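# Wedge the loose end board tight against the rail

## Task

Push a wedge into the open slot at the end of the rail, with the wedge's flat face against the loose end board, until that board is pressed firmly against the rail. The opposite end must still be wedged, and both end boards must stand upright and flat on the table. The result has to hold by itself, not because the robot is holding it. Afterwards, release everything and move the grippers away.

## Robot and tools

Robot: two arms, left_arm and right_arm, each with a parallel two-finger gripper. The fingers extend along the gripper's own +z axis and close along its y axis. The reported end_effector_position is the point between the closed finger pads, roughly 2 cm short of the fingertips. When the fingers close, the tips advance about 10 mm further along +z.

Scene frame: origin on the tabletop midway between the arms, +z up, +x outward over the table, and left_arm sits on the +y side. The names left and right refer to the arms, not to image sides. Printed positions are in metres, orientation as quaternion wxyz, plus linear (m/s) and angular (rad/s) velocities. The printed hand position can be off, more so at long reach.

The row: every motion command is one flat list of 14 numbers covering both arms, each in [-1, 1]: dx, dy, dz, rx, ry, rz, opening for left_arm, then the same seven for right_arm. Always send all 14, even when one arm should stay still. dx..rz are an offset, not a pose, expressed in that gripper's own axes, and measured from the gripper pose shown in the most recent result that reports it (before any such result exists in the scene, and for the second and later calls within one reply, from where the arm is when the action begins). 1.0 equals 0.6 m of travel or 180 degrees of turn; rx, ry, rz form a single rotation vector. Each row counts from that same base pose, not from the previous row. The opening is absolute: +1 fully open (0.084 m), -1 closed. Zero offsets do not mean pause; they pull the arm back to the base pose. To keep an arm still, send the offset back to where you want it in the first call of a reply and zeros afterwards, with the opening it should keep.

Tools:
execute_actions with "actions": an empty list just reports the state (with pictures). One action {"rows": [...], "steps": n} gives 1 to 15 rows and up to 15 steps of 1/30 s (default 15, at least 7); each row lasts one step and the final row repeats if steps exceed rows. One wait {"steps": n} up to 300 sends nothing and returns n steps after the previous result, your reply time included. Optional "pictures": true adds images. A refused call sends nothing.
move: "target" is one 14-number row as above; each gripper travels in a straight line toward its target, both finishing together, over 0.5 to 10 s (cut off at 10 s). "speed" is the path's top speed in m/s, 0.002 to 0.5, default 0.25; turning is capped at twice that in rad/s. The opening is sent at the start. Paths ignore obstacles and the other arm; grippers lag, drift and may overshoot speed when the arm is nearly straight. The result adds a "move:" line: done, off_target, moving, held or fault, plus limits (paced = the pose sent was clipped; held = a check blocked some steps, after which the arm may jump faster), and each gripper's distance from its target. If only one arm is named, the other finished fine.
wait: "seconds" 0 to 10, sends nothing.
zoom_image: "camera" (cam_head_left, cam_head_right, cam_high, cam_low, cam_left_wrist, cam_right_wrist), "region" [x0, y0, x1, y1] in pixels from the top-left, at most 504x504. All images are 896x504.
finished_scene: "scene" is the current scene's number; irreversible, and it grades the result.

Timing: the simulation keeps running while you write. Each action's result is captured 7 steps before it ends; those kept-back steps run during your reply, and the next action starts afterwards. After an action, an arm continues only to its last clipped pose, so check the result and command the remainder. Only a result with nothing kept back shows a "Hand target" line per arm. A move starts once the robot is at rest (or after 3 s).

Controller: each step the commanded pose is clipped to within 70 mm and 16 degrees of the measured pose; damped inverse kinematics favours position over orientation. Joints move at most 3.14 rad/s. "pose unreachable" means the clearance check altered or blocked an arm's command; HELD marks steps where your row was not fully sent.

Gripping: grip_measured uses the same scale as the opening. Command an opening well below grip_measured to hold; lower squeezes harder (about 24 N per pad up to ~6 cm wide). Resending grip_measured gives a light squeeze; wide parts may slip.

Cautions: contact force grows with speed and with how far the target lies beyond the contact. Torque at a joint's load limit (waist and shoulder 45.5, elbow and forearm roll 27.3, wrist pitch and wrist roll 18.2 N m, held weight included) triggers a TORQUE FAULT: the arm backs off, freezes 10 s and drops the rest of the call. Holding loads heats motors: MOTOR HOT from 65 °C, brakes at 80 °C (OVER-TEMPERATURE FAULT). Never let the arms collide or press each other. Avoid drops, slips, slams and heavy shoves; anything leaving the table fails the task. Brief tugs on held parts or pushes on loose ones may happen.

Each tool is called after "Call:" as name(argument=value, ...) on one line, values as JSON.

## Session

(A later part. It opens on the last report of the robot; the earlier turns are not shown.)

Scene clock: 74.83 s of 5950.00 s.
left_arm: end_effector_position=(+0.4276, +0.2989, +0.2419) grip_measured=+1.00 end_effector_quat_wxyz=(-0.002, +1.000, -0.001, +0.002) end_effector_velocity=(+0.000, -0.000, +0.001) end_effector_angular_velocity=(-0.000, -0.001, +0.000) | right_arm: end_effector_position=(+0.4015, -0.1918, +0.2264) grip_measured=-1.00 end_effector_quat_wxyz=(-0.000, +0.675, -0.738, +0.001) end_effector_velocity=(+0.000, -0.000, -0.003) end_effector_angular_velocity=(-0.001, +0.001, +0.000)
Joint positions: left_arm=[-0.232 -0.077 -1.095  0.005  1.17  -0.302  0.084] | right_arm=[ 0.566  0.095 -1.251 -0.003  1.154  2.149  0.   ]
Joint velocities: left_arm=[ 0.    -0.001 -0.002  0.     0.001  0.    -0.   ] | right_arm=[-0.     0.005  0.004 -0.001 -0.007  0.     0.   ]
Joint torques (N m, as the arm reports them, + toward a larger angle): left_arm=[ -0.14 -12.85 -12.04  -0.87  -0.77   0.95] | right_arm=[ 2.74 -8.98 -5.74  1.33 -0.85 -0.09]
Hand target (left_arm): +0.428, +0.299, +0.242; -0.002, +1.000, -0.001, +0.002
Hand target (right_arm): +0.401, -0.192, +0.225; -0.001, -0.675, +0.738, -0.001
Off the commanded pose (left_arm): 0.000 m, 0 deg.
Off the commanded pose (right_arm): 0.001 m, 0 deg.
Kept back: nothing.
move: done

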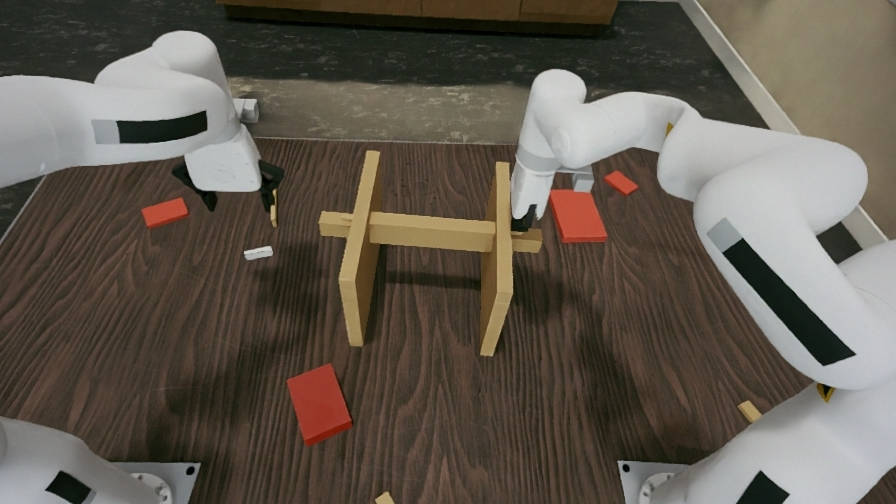

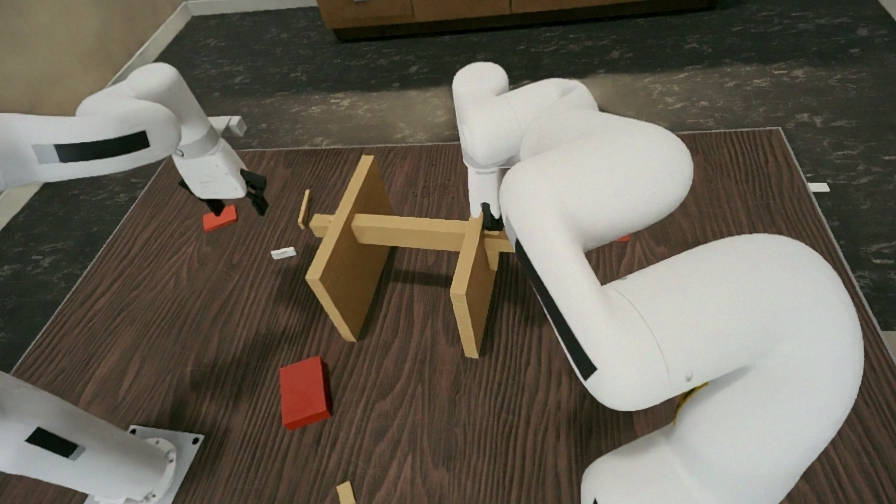

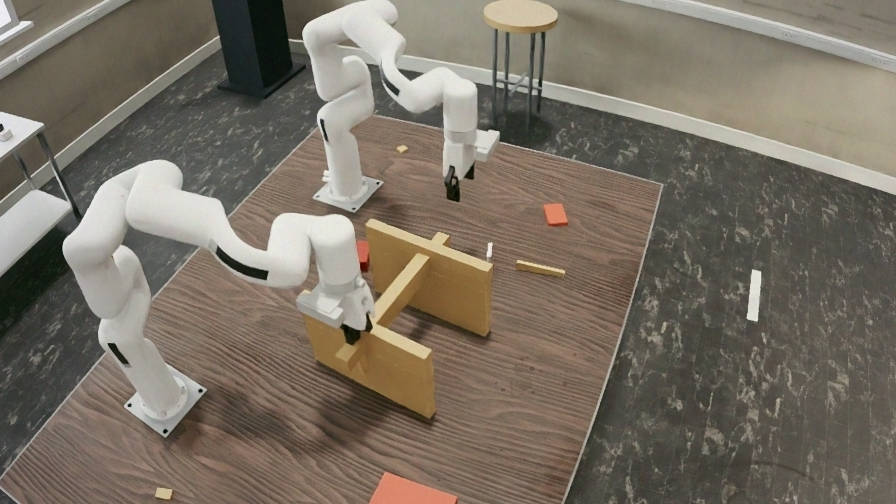

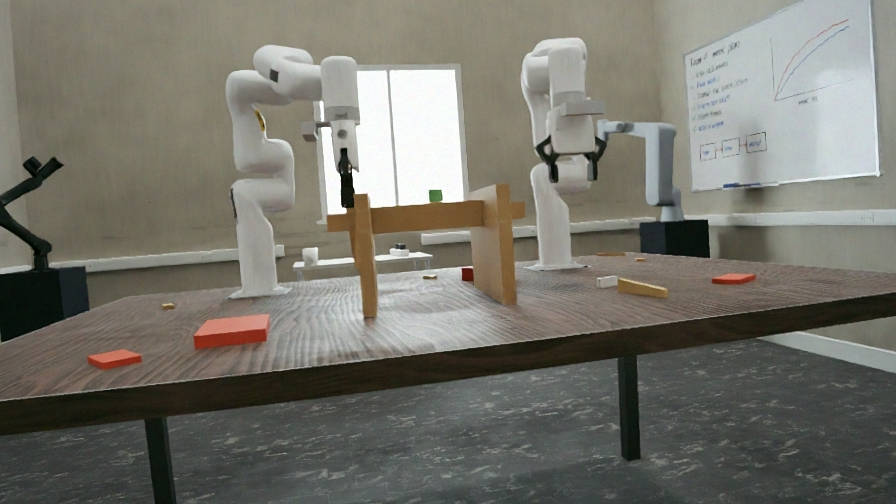

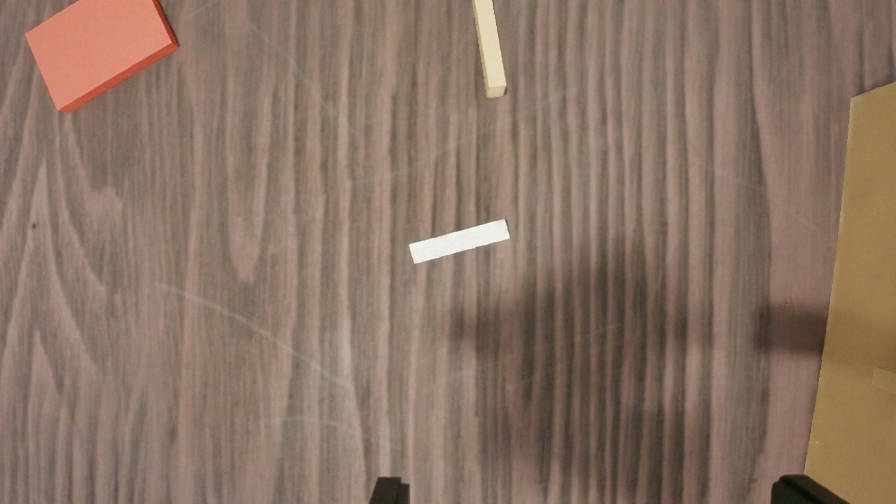

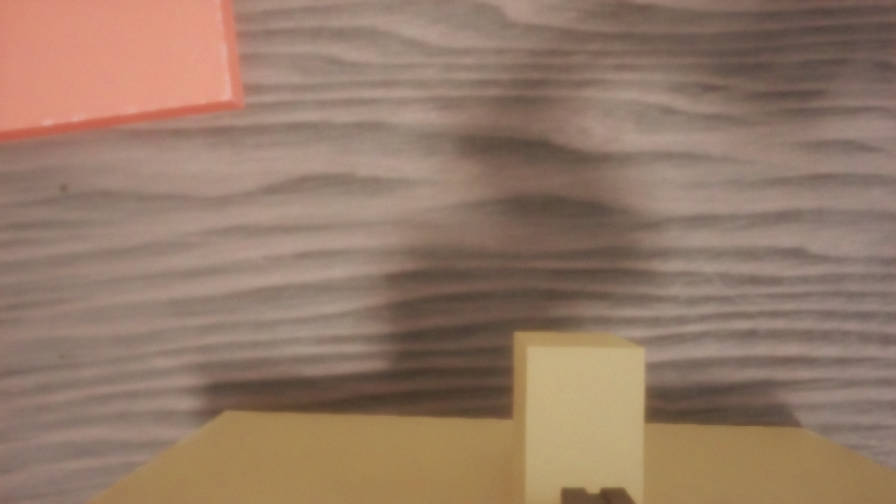

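Call:
move(target=[0,0,0,0,0,0,1,0,0,0.0035,0,0,0,-1], speed=0.006)

Scene clock: 75.77 s of 5950.00 s.
left_arm: end_effector_position=(+0.4276, +0.2989, +0.2419) grip_measured=+1.00 end_effector_quat_wxyz=(-0.002, +1.000, -0.001, +0.002) end_effector_velocity=(-0.000, +0.000, +0.001) end_effector_angular_velocity=(-0.000, -0.001, +0.000) | right_arm: end_effector_position=(+0.4017, -0.1917, +0.2254) grip_measured=-1.00 end_effector_quat_wxyz=(-0.001, +0.675, -0.738, +0.002) end_effector_velocity=(-0.000, +0.000, -0.000) end_effector_angular_velocity=(+0.001, -0.001, +0.000)
Joint positions: left_arm=[-0.232 -0.077 -1.095  0.005  1.17  -0.302  0.084] | right_arm=[ 0.566  0.095 -1.247 -0.003  1.149  2.149  0.   ]
Joint velocities: left_arm=[ 0.    -0.002  0.001 -0.     0.001  0.    -0.   ] | right_arm=[ 0.    -0.001  0.003  0.    -0.003 -0.     0.   ]
Joint torques (N m, as the arm reports them, + toward a larger angle): left_arm=[ -0.14 -12.62 -12.32  -0.65  -0.79   0.62] | right_arm=[ 3.62 -4.3  -3.43  1.64 -1.49  0.23]
Hand target (left_arm): +0.428, +0.299, +0.242; -0.002, +1.000, -0.001, +0.002
Hand target (right_arm): +0.401, -0.192, +0.224; +0.000, -0.675, +0.738, -0.001
Off the commanded pose (left_arm): 0.000 m, 0 deg.
Off the commanded pose (right_arm): 0.001 m, 0 deg.
Kept back: nothing.
move: done

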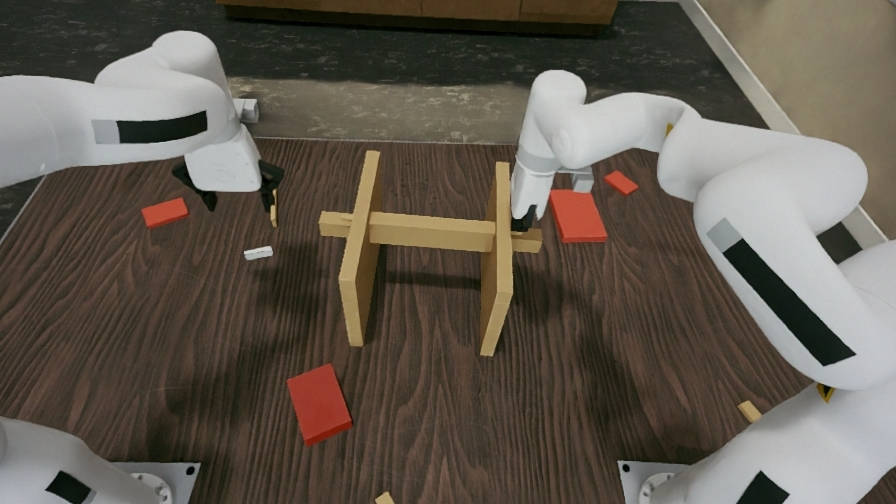

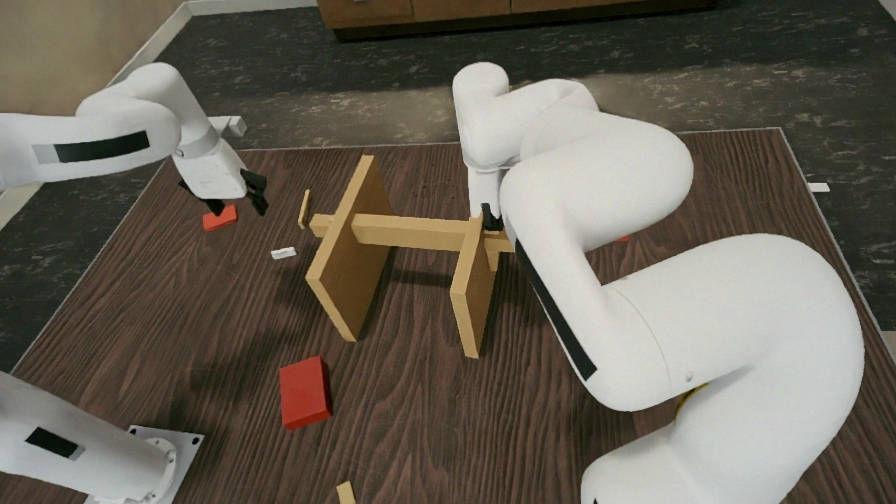

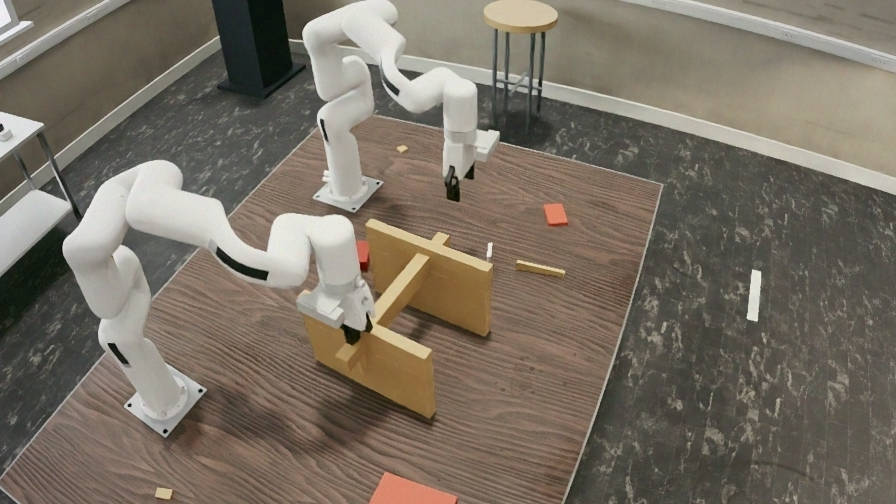

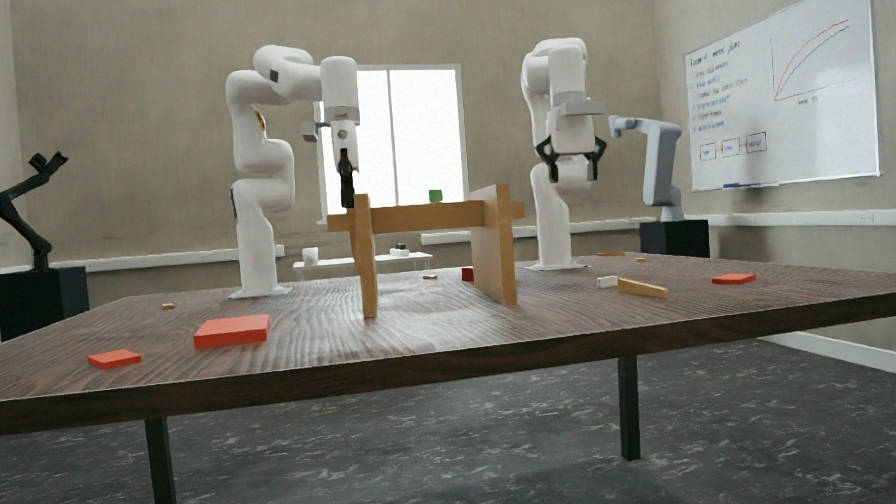

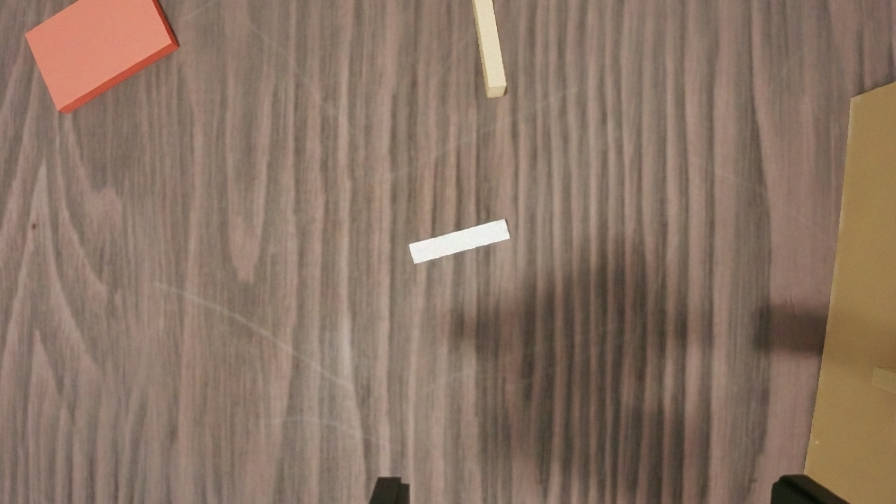

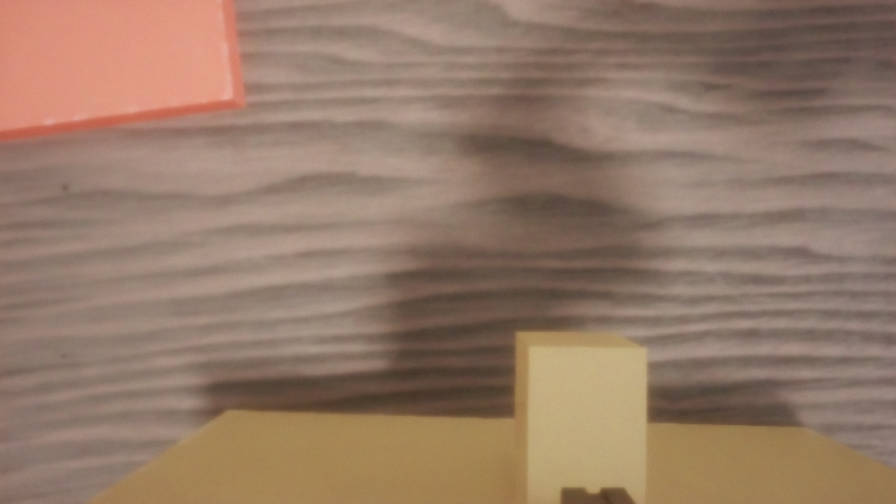

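About 35–40 N: jammed. Retract.

Call:
move(target=[0,0,0,0,0,0,1,0.003,0,-0.12,0,0,0,-1], speed=0.1)

Call:
move(target=[0,0,0,0,0,0,1,0.3,0.15,0,0,0,0,-1])

Call:
zoom_image(camera="cam_head_left", region=[300,140,570,370])

Call:
zoom_image(camera="cam_low", region=[310,160,550,330])

Call:
zoom_image(camera="cam_head_left", region=[470,190,550,270])

Scene clock: 77.17 s of 5950.00 s.
left_arm: end_effector_position=(+0.4276, +0.2989, +0.2419) grip_measured=+1.00 end_effector_quat_wxyz=(-0.002, +1.000, -0.001, +0.002) end_effector_velocity=(-0.001, +0.000, -0.001) end_effector_angular_velocity=(+0.001, +0.003, -0.000) | right_arm: end_effector_position=(+0.4011, -0.1935, +0.2966) grip_measured=-1.00 end_effector_quat_wxyz=(-0.001, +0.675, -0.738, +0.001) end_effector_velocity=(-0.000, -0.000, -0.001) end_effector_angular_velocity=(-0.002, +0.004, -0.001)
Joint positions: left_arm=[-0.232 -0.077 -1.095  0.005  1.17  -0.302  0.084] | right_arm=[ 0.563  0.067 -1.417 -0.002  1.349  2.146  0.   ]
Joint velocities: left_arm=[ 0.    -0.001  0.001 -0.     0.002  0.     0.   ] | right_arm=[-0.001  0.002 -0.002  0.     0.004 -0.     0.   ]
Joint torques (N m, as the arm reports them, + toward a larger angle): left_arm=[ -0.5  -12.78 -12.44  -0.72  -0.89   0.92] | right_arm=[  1.71 -19.18 -11.8    0.97  -0.75  -0.1 ]
Hand target (left_arm): +0.428, +0.299, +0.242; -0.002, +1.000, -0.001, +0.002
Hand target (right_arm): +0.401, -0.193, +0.297; +0.001, -0.675, +0.738, -0.002
Off the commanded pose (left_arm): 0.000 m, 0 deg.
Off the commanded pose (right_arm): 0.001 m, 0 deg.
Kept back: nothing.
move: done

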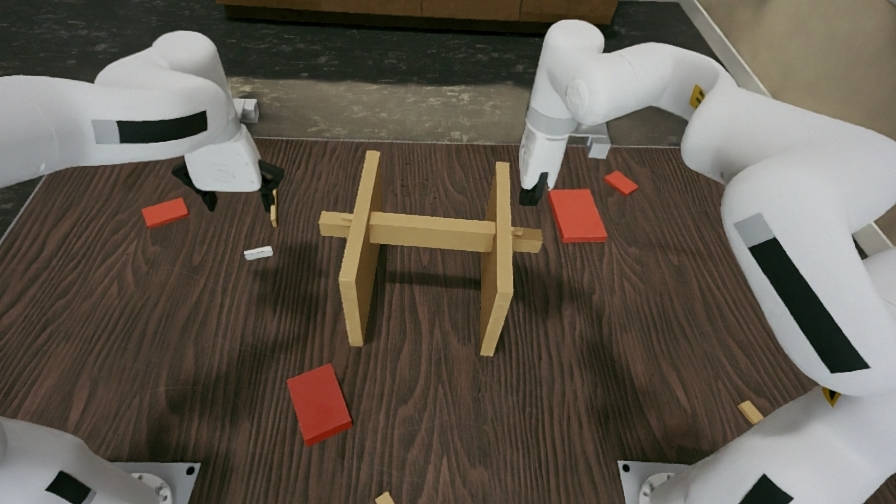

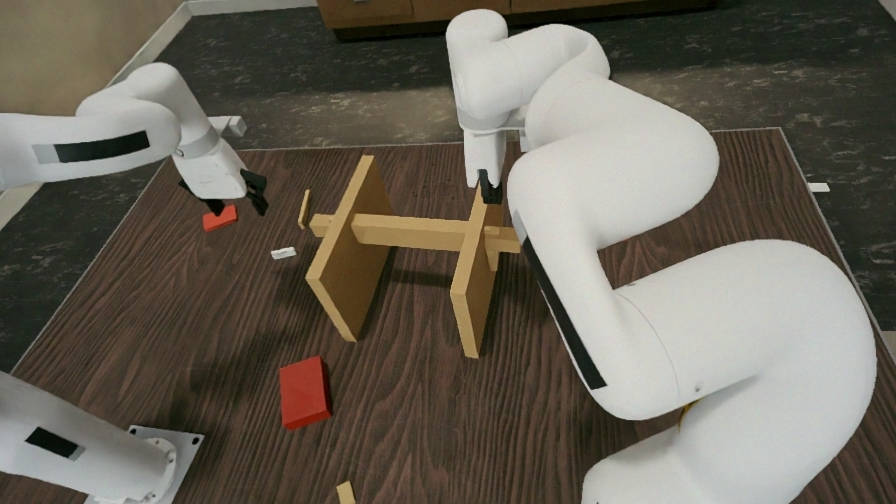

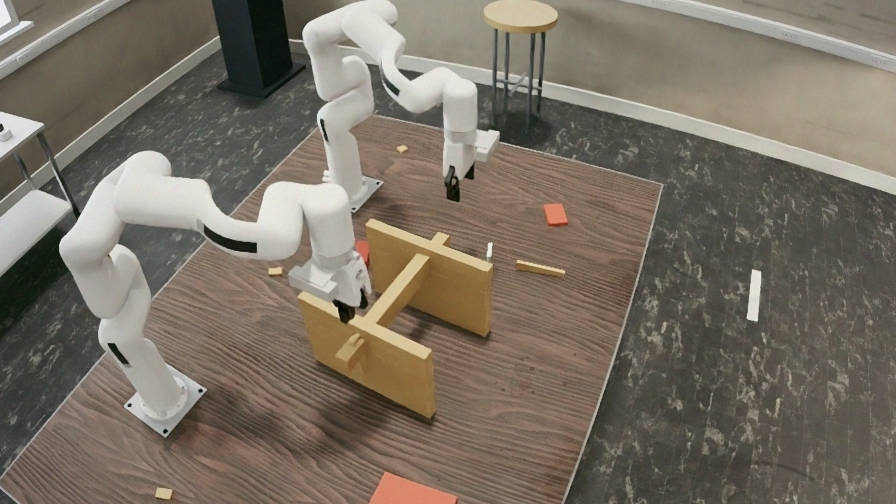

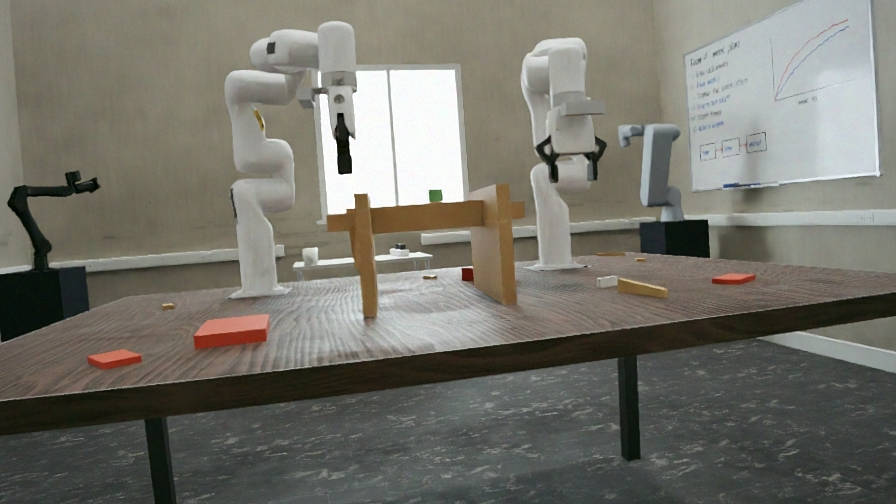

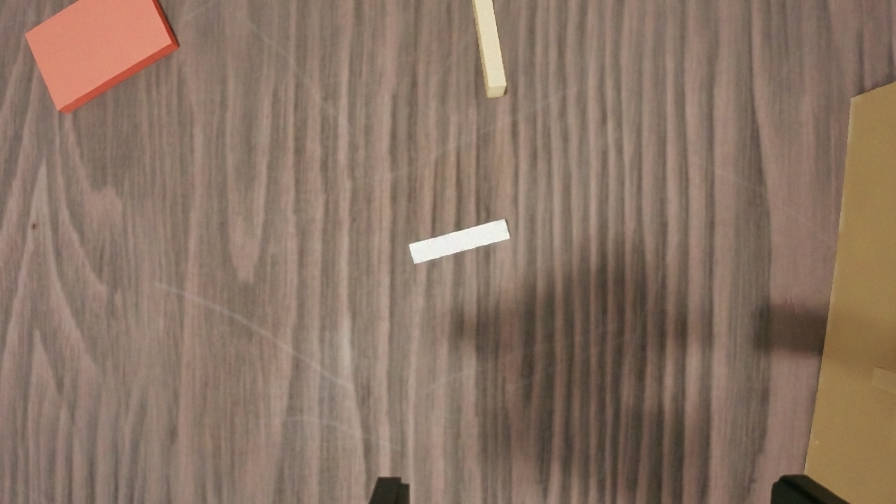

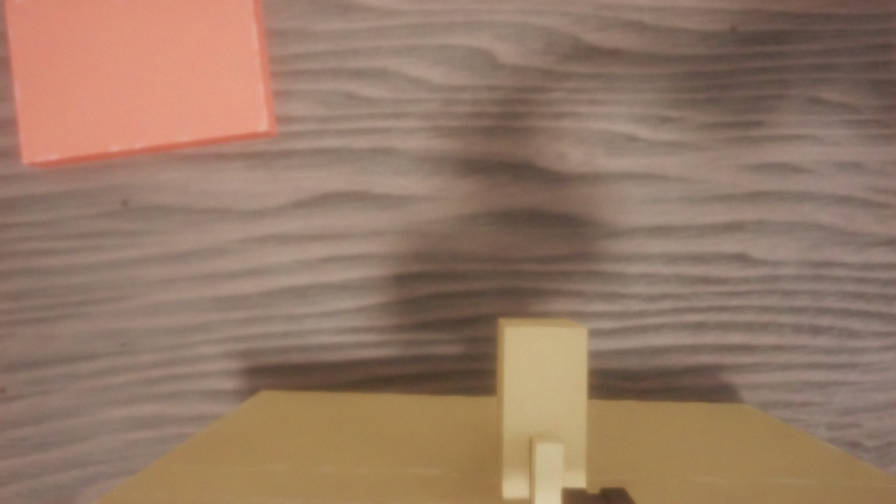

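Scene clock: 78.43 s of 5950.00 s.
left_arm: end_effector_position=(+0.4276, +0.2989, +0.2419) grip_measured=+1.00 end_effector_quat_wxyz=(-0.002, +1.000, -0.001, +0.002) end_effector_velocity=(+0.000, +0.000, +0.001) end_effector_angular_velocity=(-0.000, -0.001, +0.001) | right_arm: end_effector_position=(+0.2949, -0.3640, +0.2961) grip_measured=-1.00 end_effector_quat_wxyz=(-0.000, +0.675, -0.738, +0.001) end_effector_velocity=(-0.001, -0.000, +0.000) end_effector_angular_velocity=(+0.001, -0.001, +0.003)
Joint positions: left_arm=[-0.232 -0.077 -1.095  0.005  1.17  -0.302  0.084] | right_arm=[ 0.262 -0.486 -0.874 -0.002  1.357  1.844  0.   ]
Joint velocities: left_arm=[ 0.001 -0.001 -0.     0.     0.    -0.    -0.   ] | right_arm=[-0.    -0.004  0.002  0.     0.001 -0.003  0.   ]
Joint torques (N m, as the arm reports them, + toward a larger angle): left_arm=[ -0.08 -12.96 -12.09  -0.75  -0.67   1.02] | right_arm=[  2.16  -9.52 -11.83   0.9   -0.87  -0.01]
Hand target (left_arm): +0.428, +0.299, +0.242; -0.002, +1.000, -0.001, +0.002
Hand target (right_arm): +0.295, -0.364, +0.296; +0.001, -0.675, +0.738, -0.002
Off the commanded pose (left_arm): 0.000 m, 0 deg.
Off the commanded pose (right_arm): 0.001 m, 0 deg.
Kept back: nothing.
move: done

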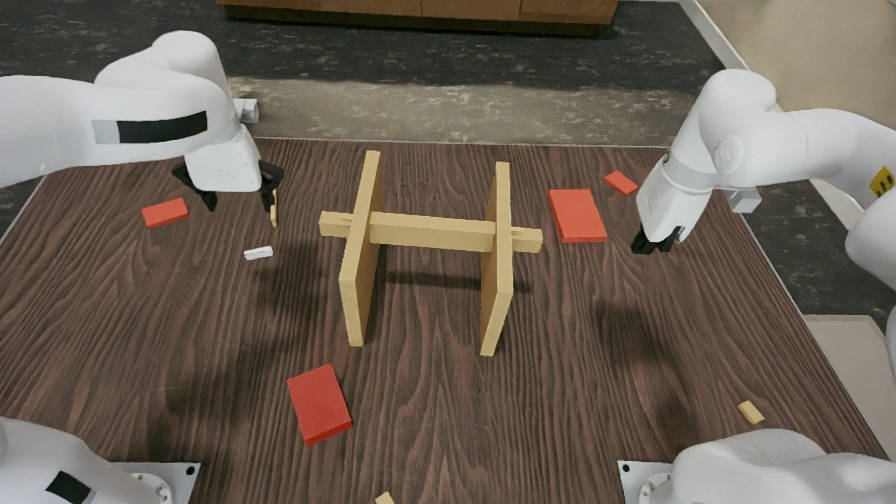

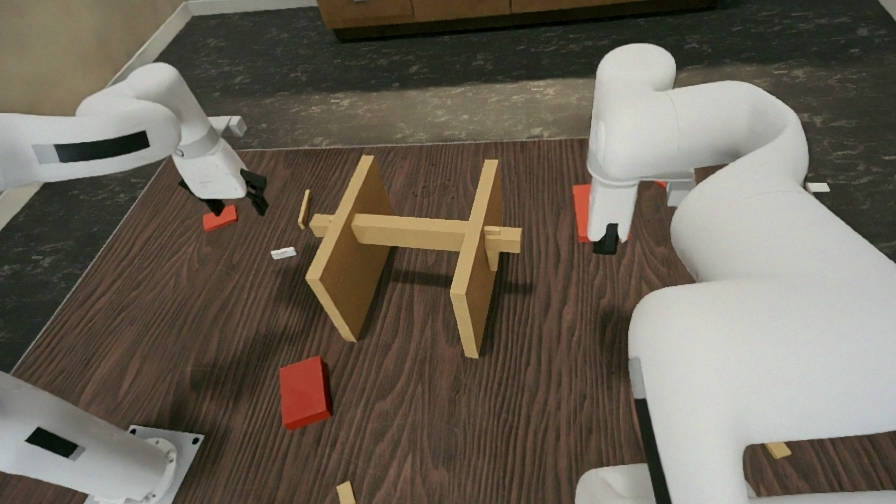

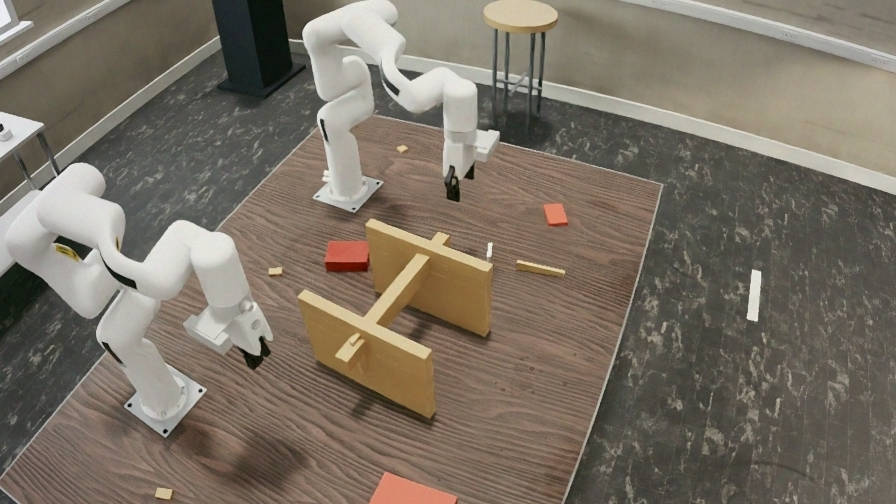

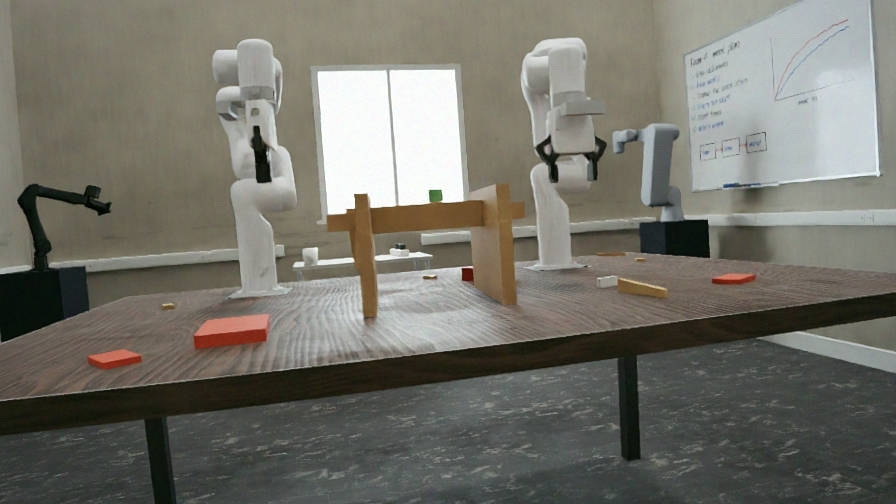

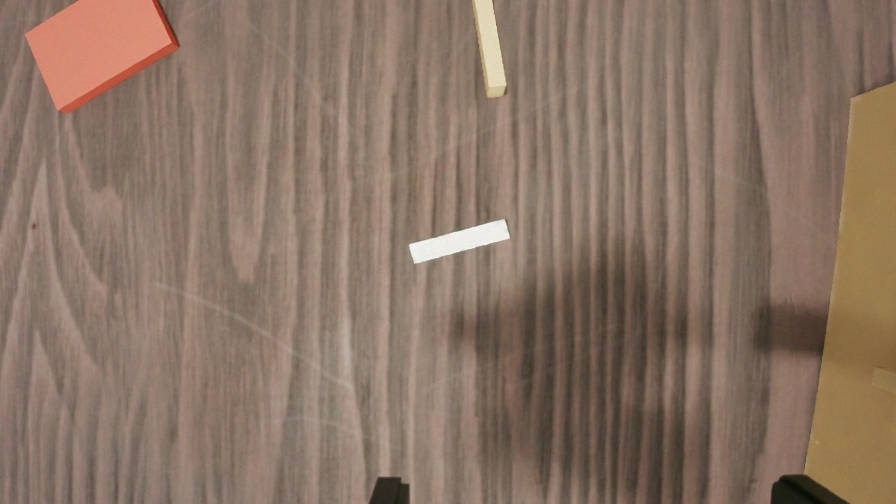

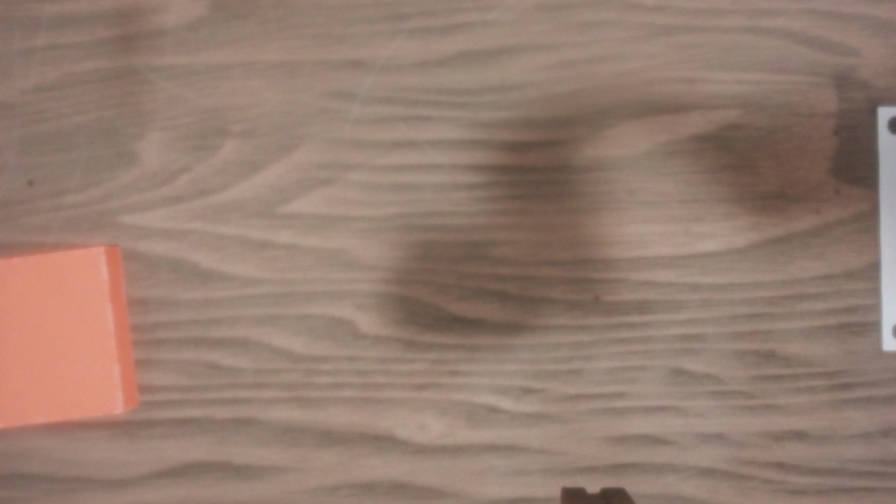

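Region (300, 140, 570, 370) of cam_head_left's 896x504 image, scaled by 1.867, with more detail than that image has; it fills the top 429 rows of this view, and the rest is white.

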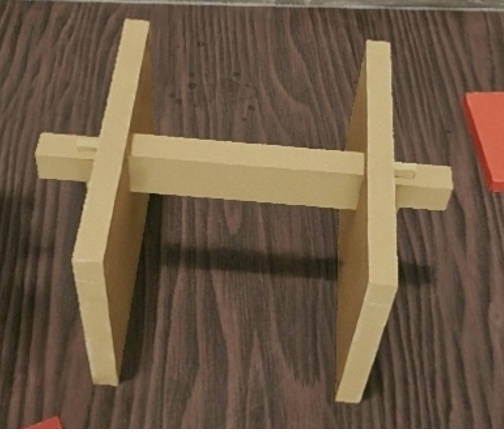

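Region (310, 160, 550, 330) of cam_low's 896x504 image, scaled by 2.100, with more detail than that image has; it fills the top 357 rows of this view, and the rest is white.

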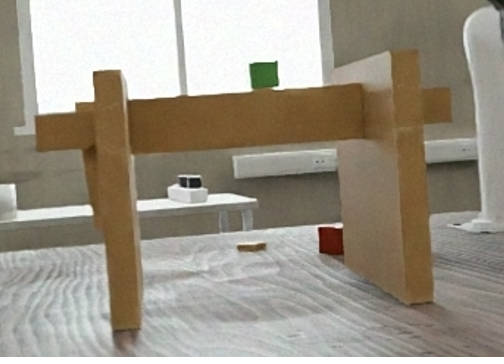

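Region (470, 190, 550, 270) of cam_head_left's 896x504 image, scaled by 6.300, with more detail than that image has.

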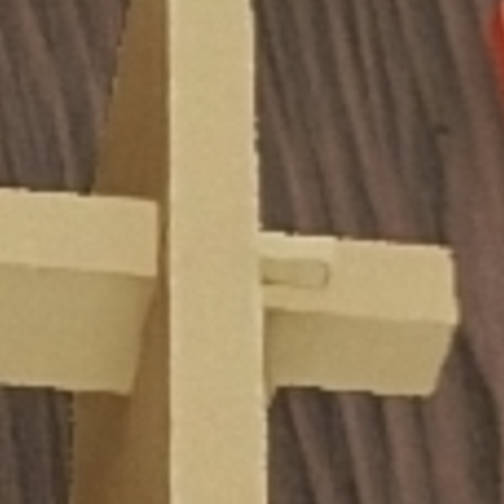

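Call:
move(target=[-0.15,-0.12,-0.05,0,0,0,1,0,0,0,0,0,0,1])

Call:
zoom_image(camera="cam_high", region=[320,300,400,380])

Call:
zoom_image(camera="cam_low", region=[315,180,415,280])

Scene clock: 79.63 s of 5950.00 s.
left_arm: end_effector_position=(+0.3375, +0.3706, +0.2716) grip_measured=+1.00 end_effector_quat_wxyz=(-0.002, +1.000, -0.001, +0.001) end_effector_velocity=(+0.000, +0.000, +0.003) end_effector_angular_velocity=(-0.001, -0.005, +0.000) | right_arm: end_effector_position=(+0.2949, -0.3640, +0.2961) grip_measured=+1.00 end_effector_quat_wxyz=(-0.000, +0.675, -0.738, +0.001) end_effector_velocity=(-0.000, +0.000, -0.000) end_effector_angular_velocity=(+0.000, +0.001, +0.000)
Joint positions: left_arm=[-0.113 -0.458 -0.825  0.005  1.282 -0.182  0.084] | right_arm=[ 0.262 -0.486 -0.874 -0.002  1.357  1.844  0.084]
Joint velocities: left_arm=[ 0.001 -0.005 -0.003  0.     0.003  0.001 -0.   ] | right_arm=[0.001 0.    0.    0.    0.    0.    0.   ]
Joint torques (N m, as the arm reports them, + toward a larger angle): left_arm=[ -0.08  -6.92 -11.89  -0.97  -0.75   0.79] | right_arm=[  1.63  -9.87 -11.55   0.78  -0.69   0.15]
Hand target (left_arm): +0.337, +0.371, +0.272; -0.002, +1.000, -0.001, +0.002
Hand target (right_arm): +0.295, -0.364, +0.296; +0.000, -0.675, +0.738, -0.001
Off the commanded pose (left_arm): 0.001 m, 0 deg.
Off the commanded pose (right_arm): 0.000 m, 0 deg.
Kept back: nothing.
move: done

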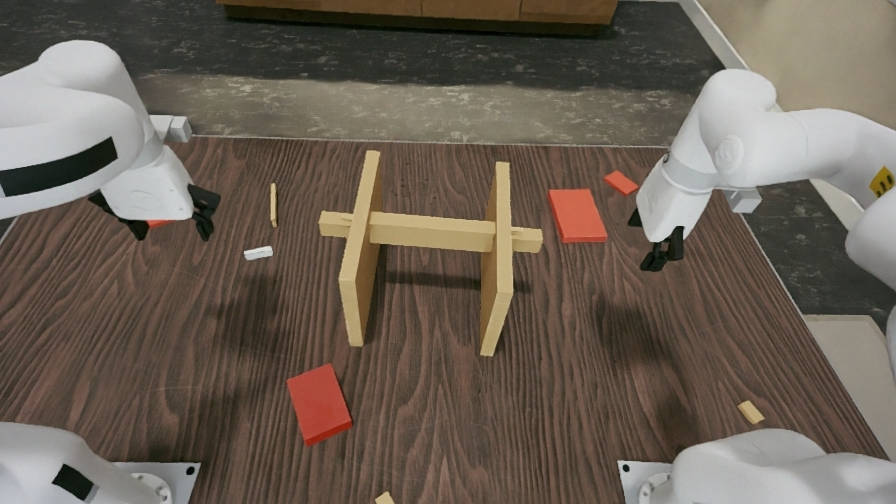

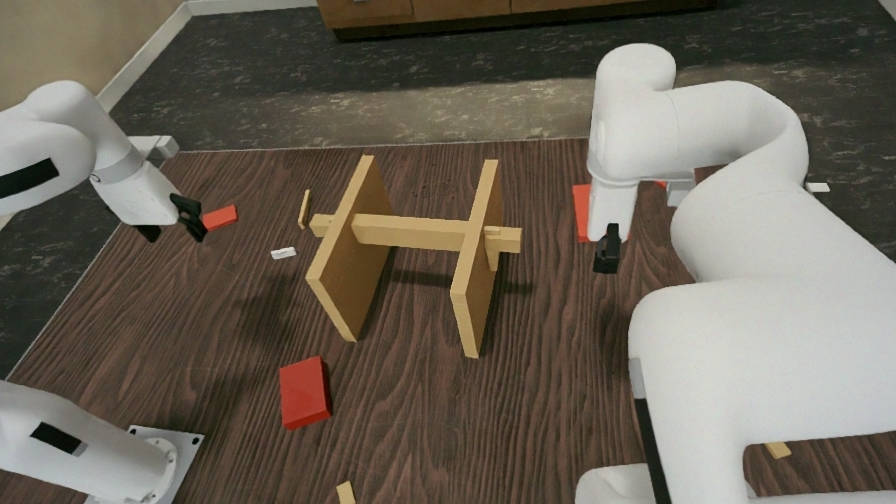

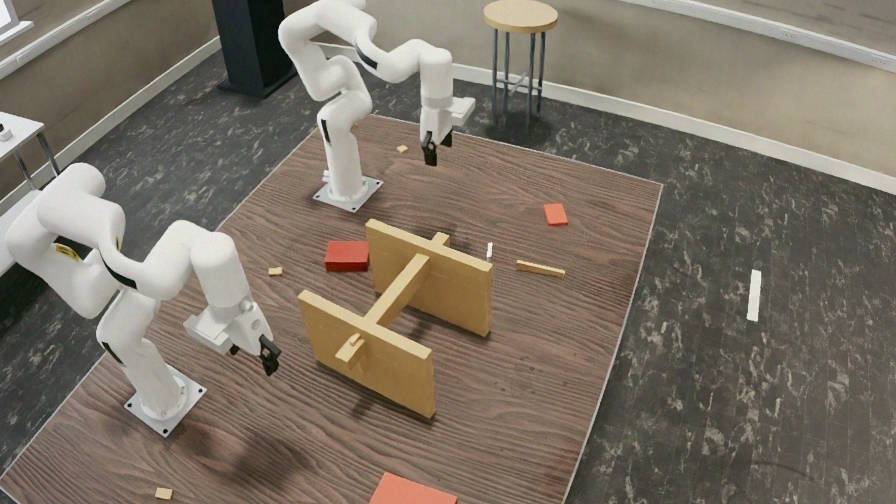

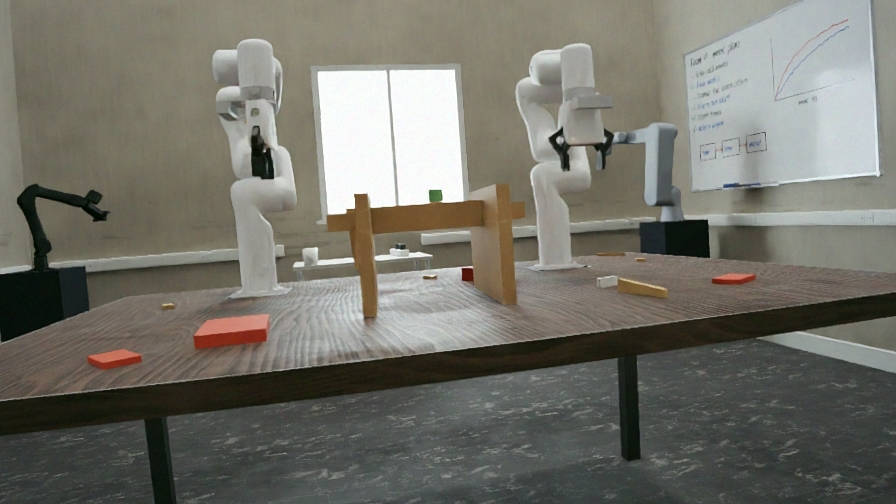

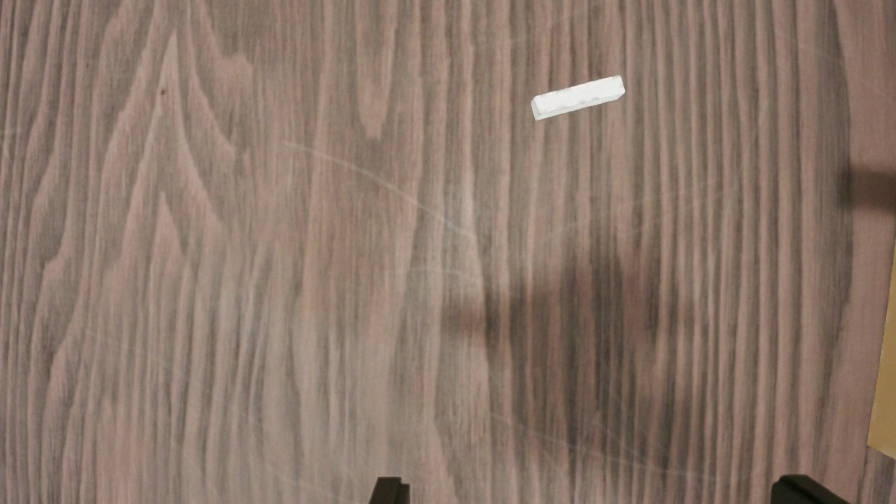

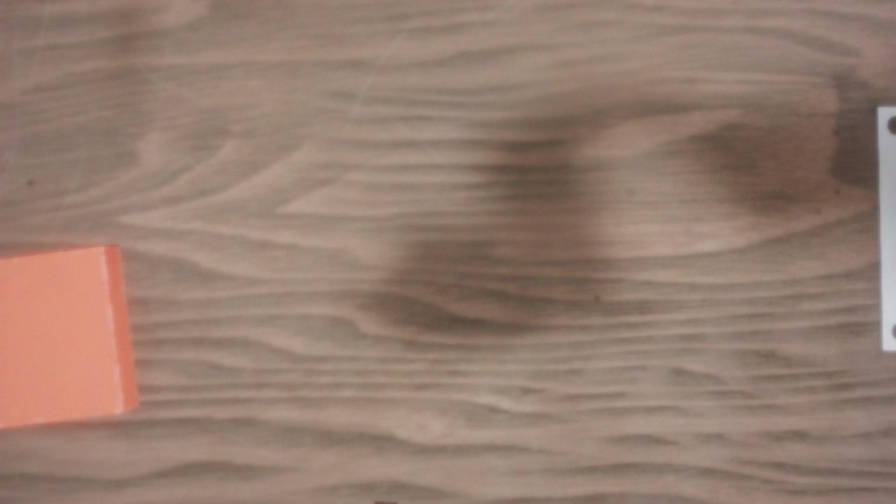

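Region (320, 300, 400, 380) of cam_high's 896x504 image, scaled by 6.300, with more detail than that image has.

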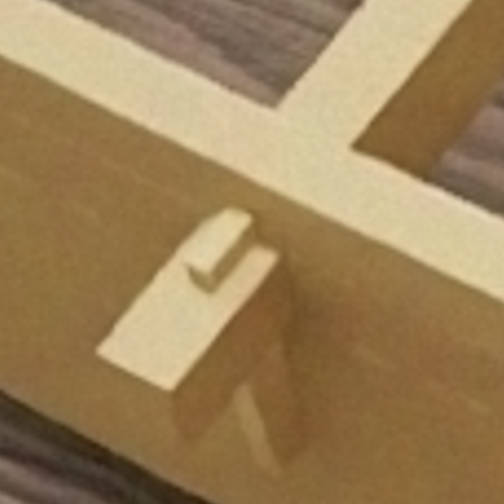

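Region (315, 180, 415, 280) of cam_low's 896x504 image, scaled by 5.040, with more detail than that image has.

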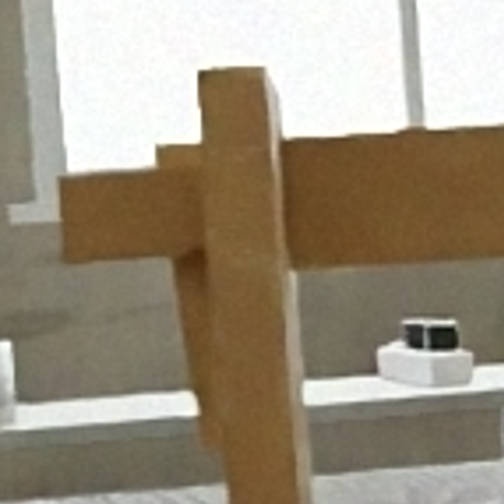

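Call:
finished_scene(scene=1)

The scene is finished: the task was done.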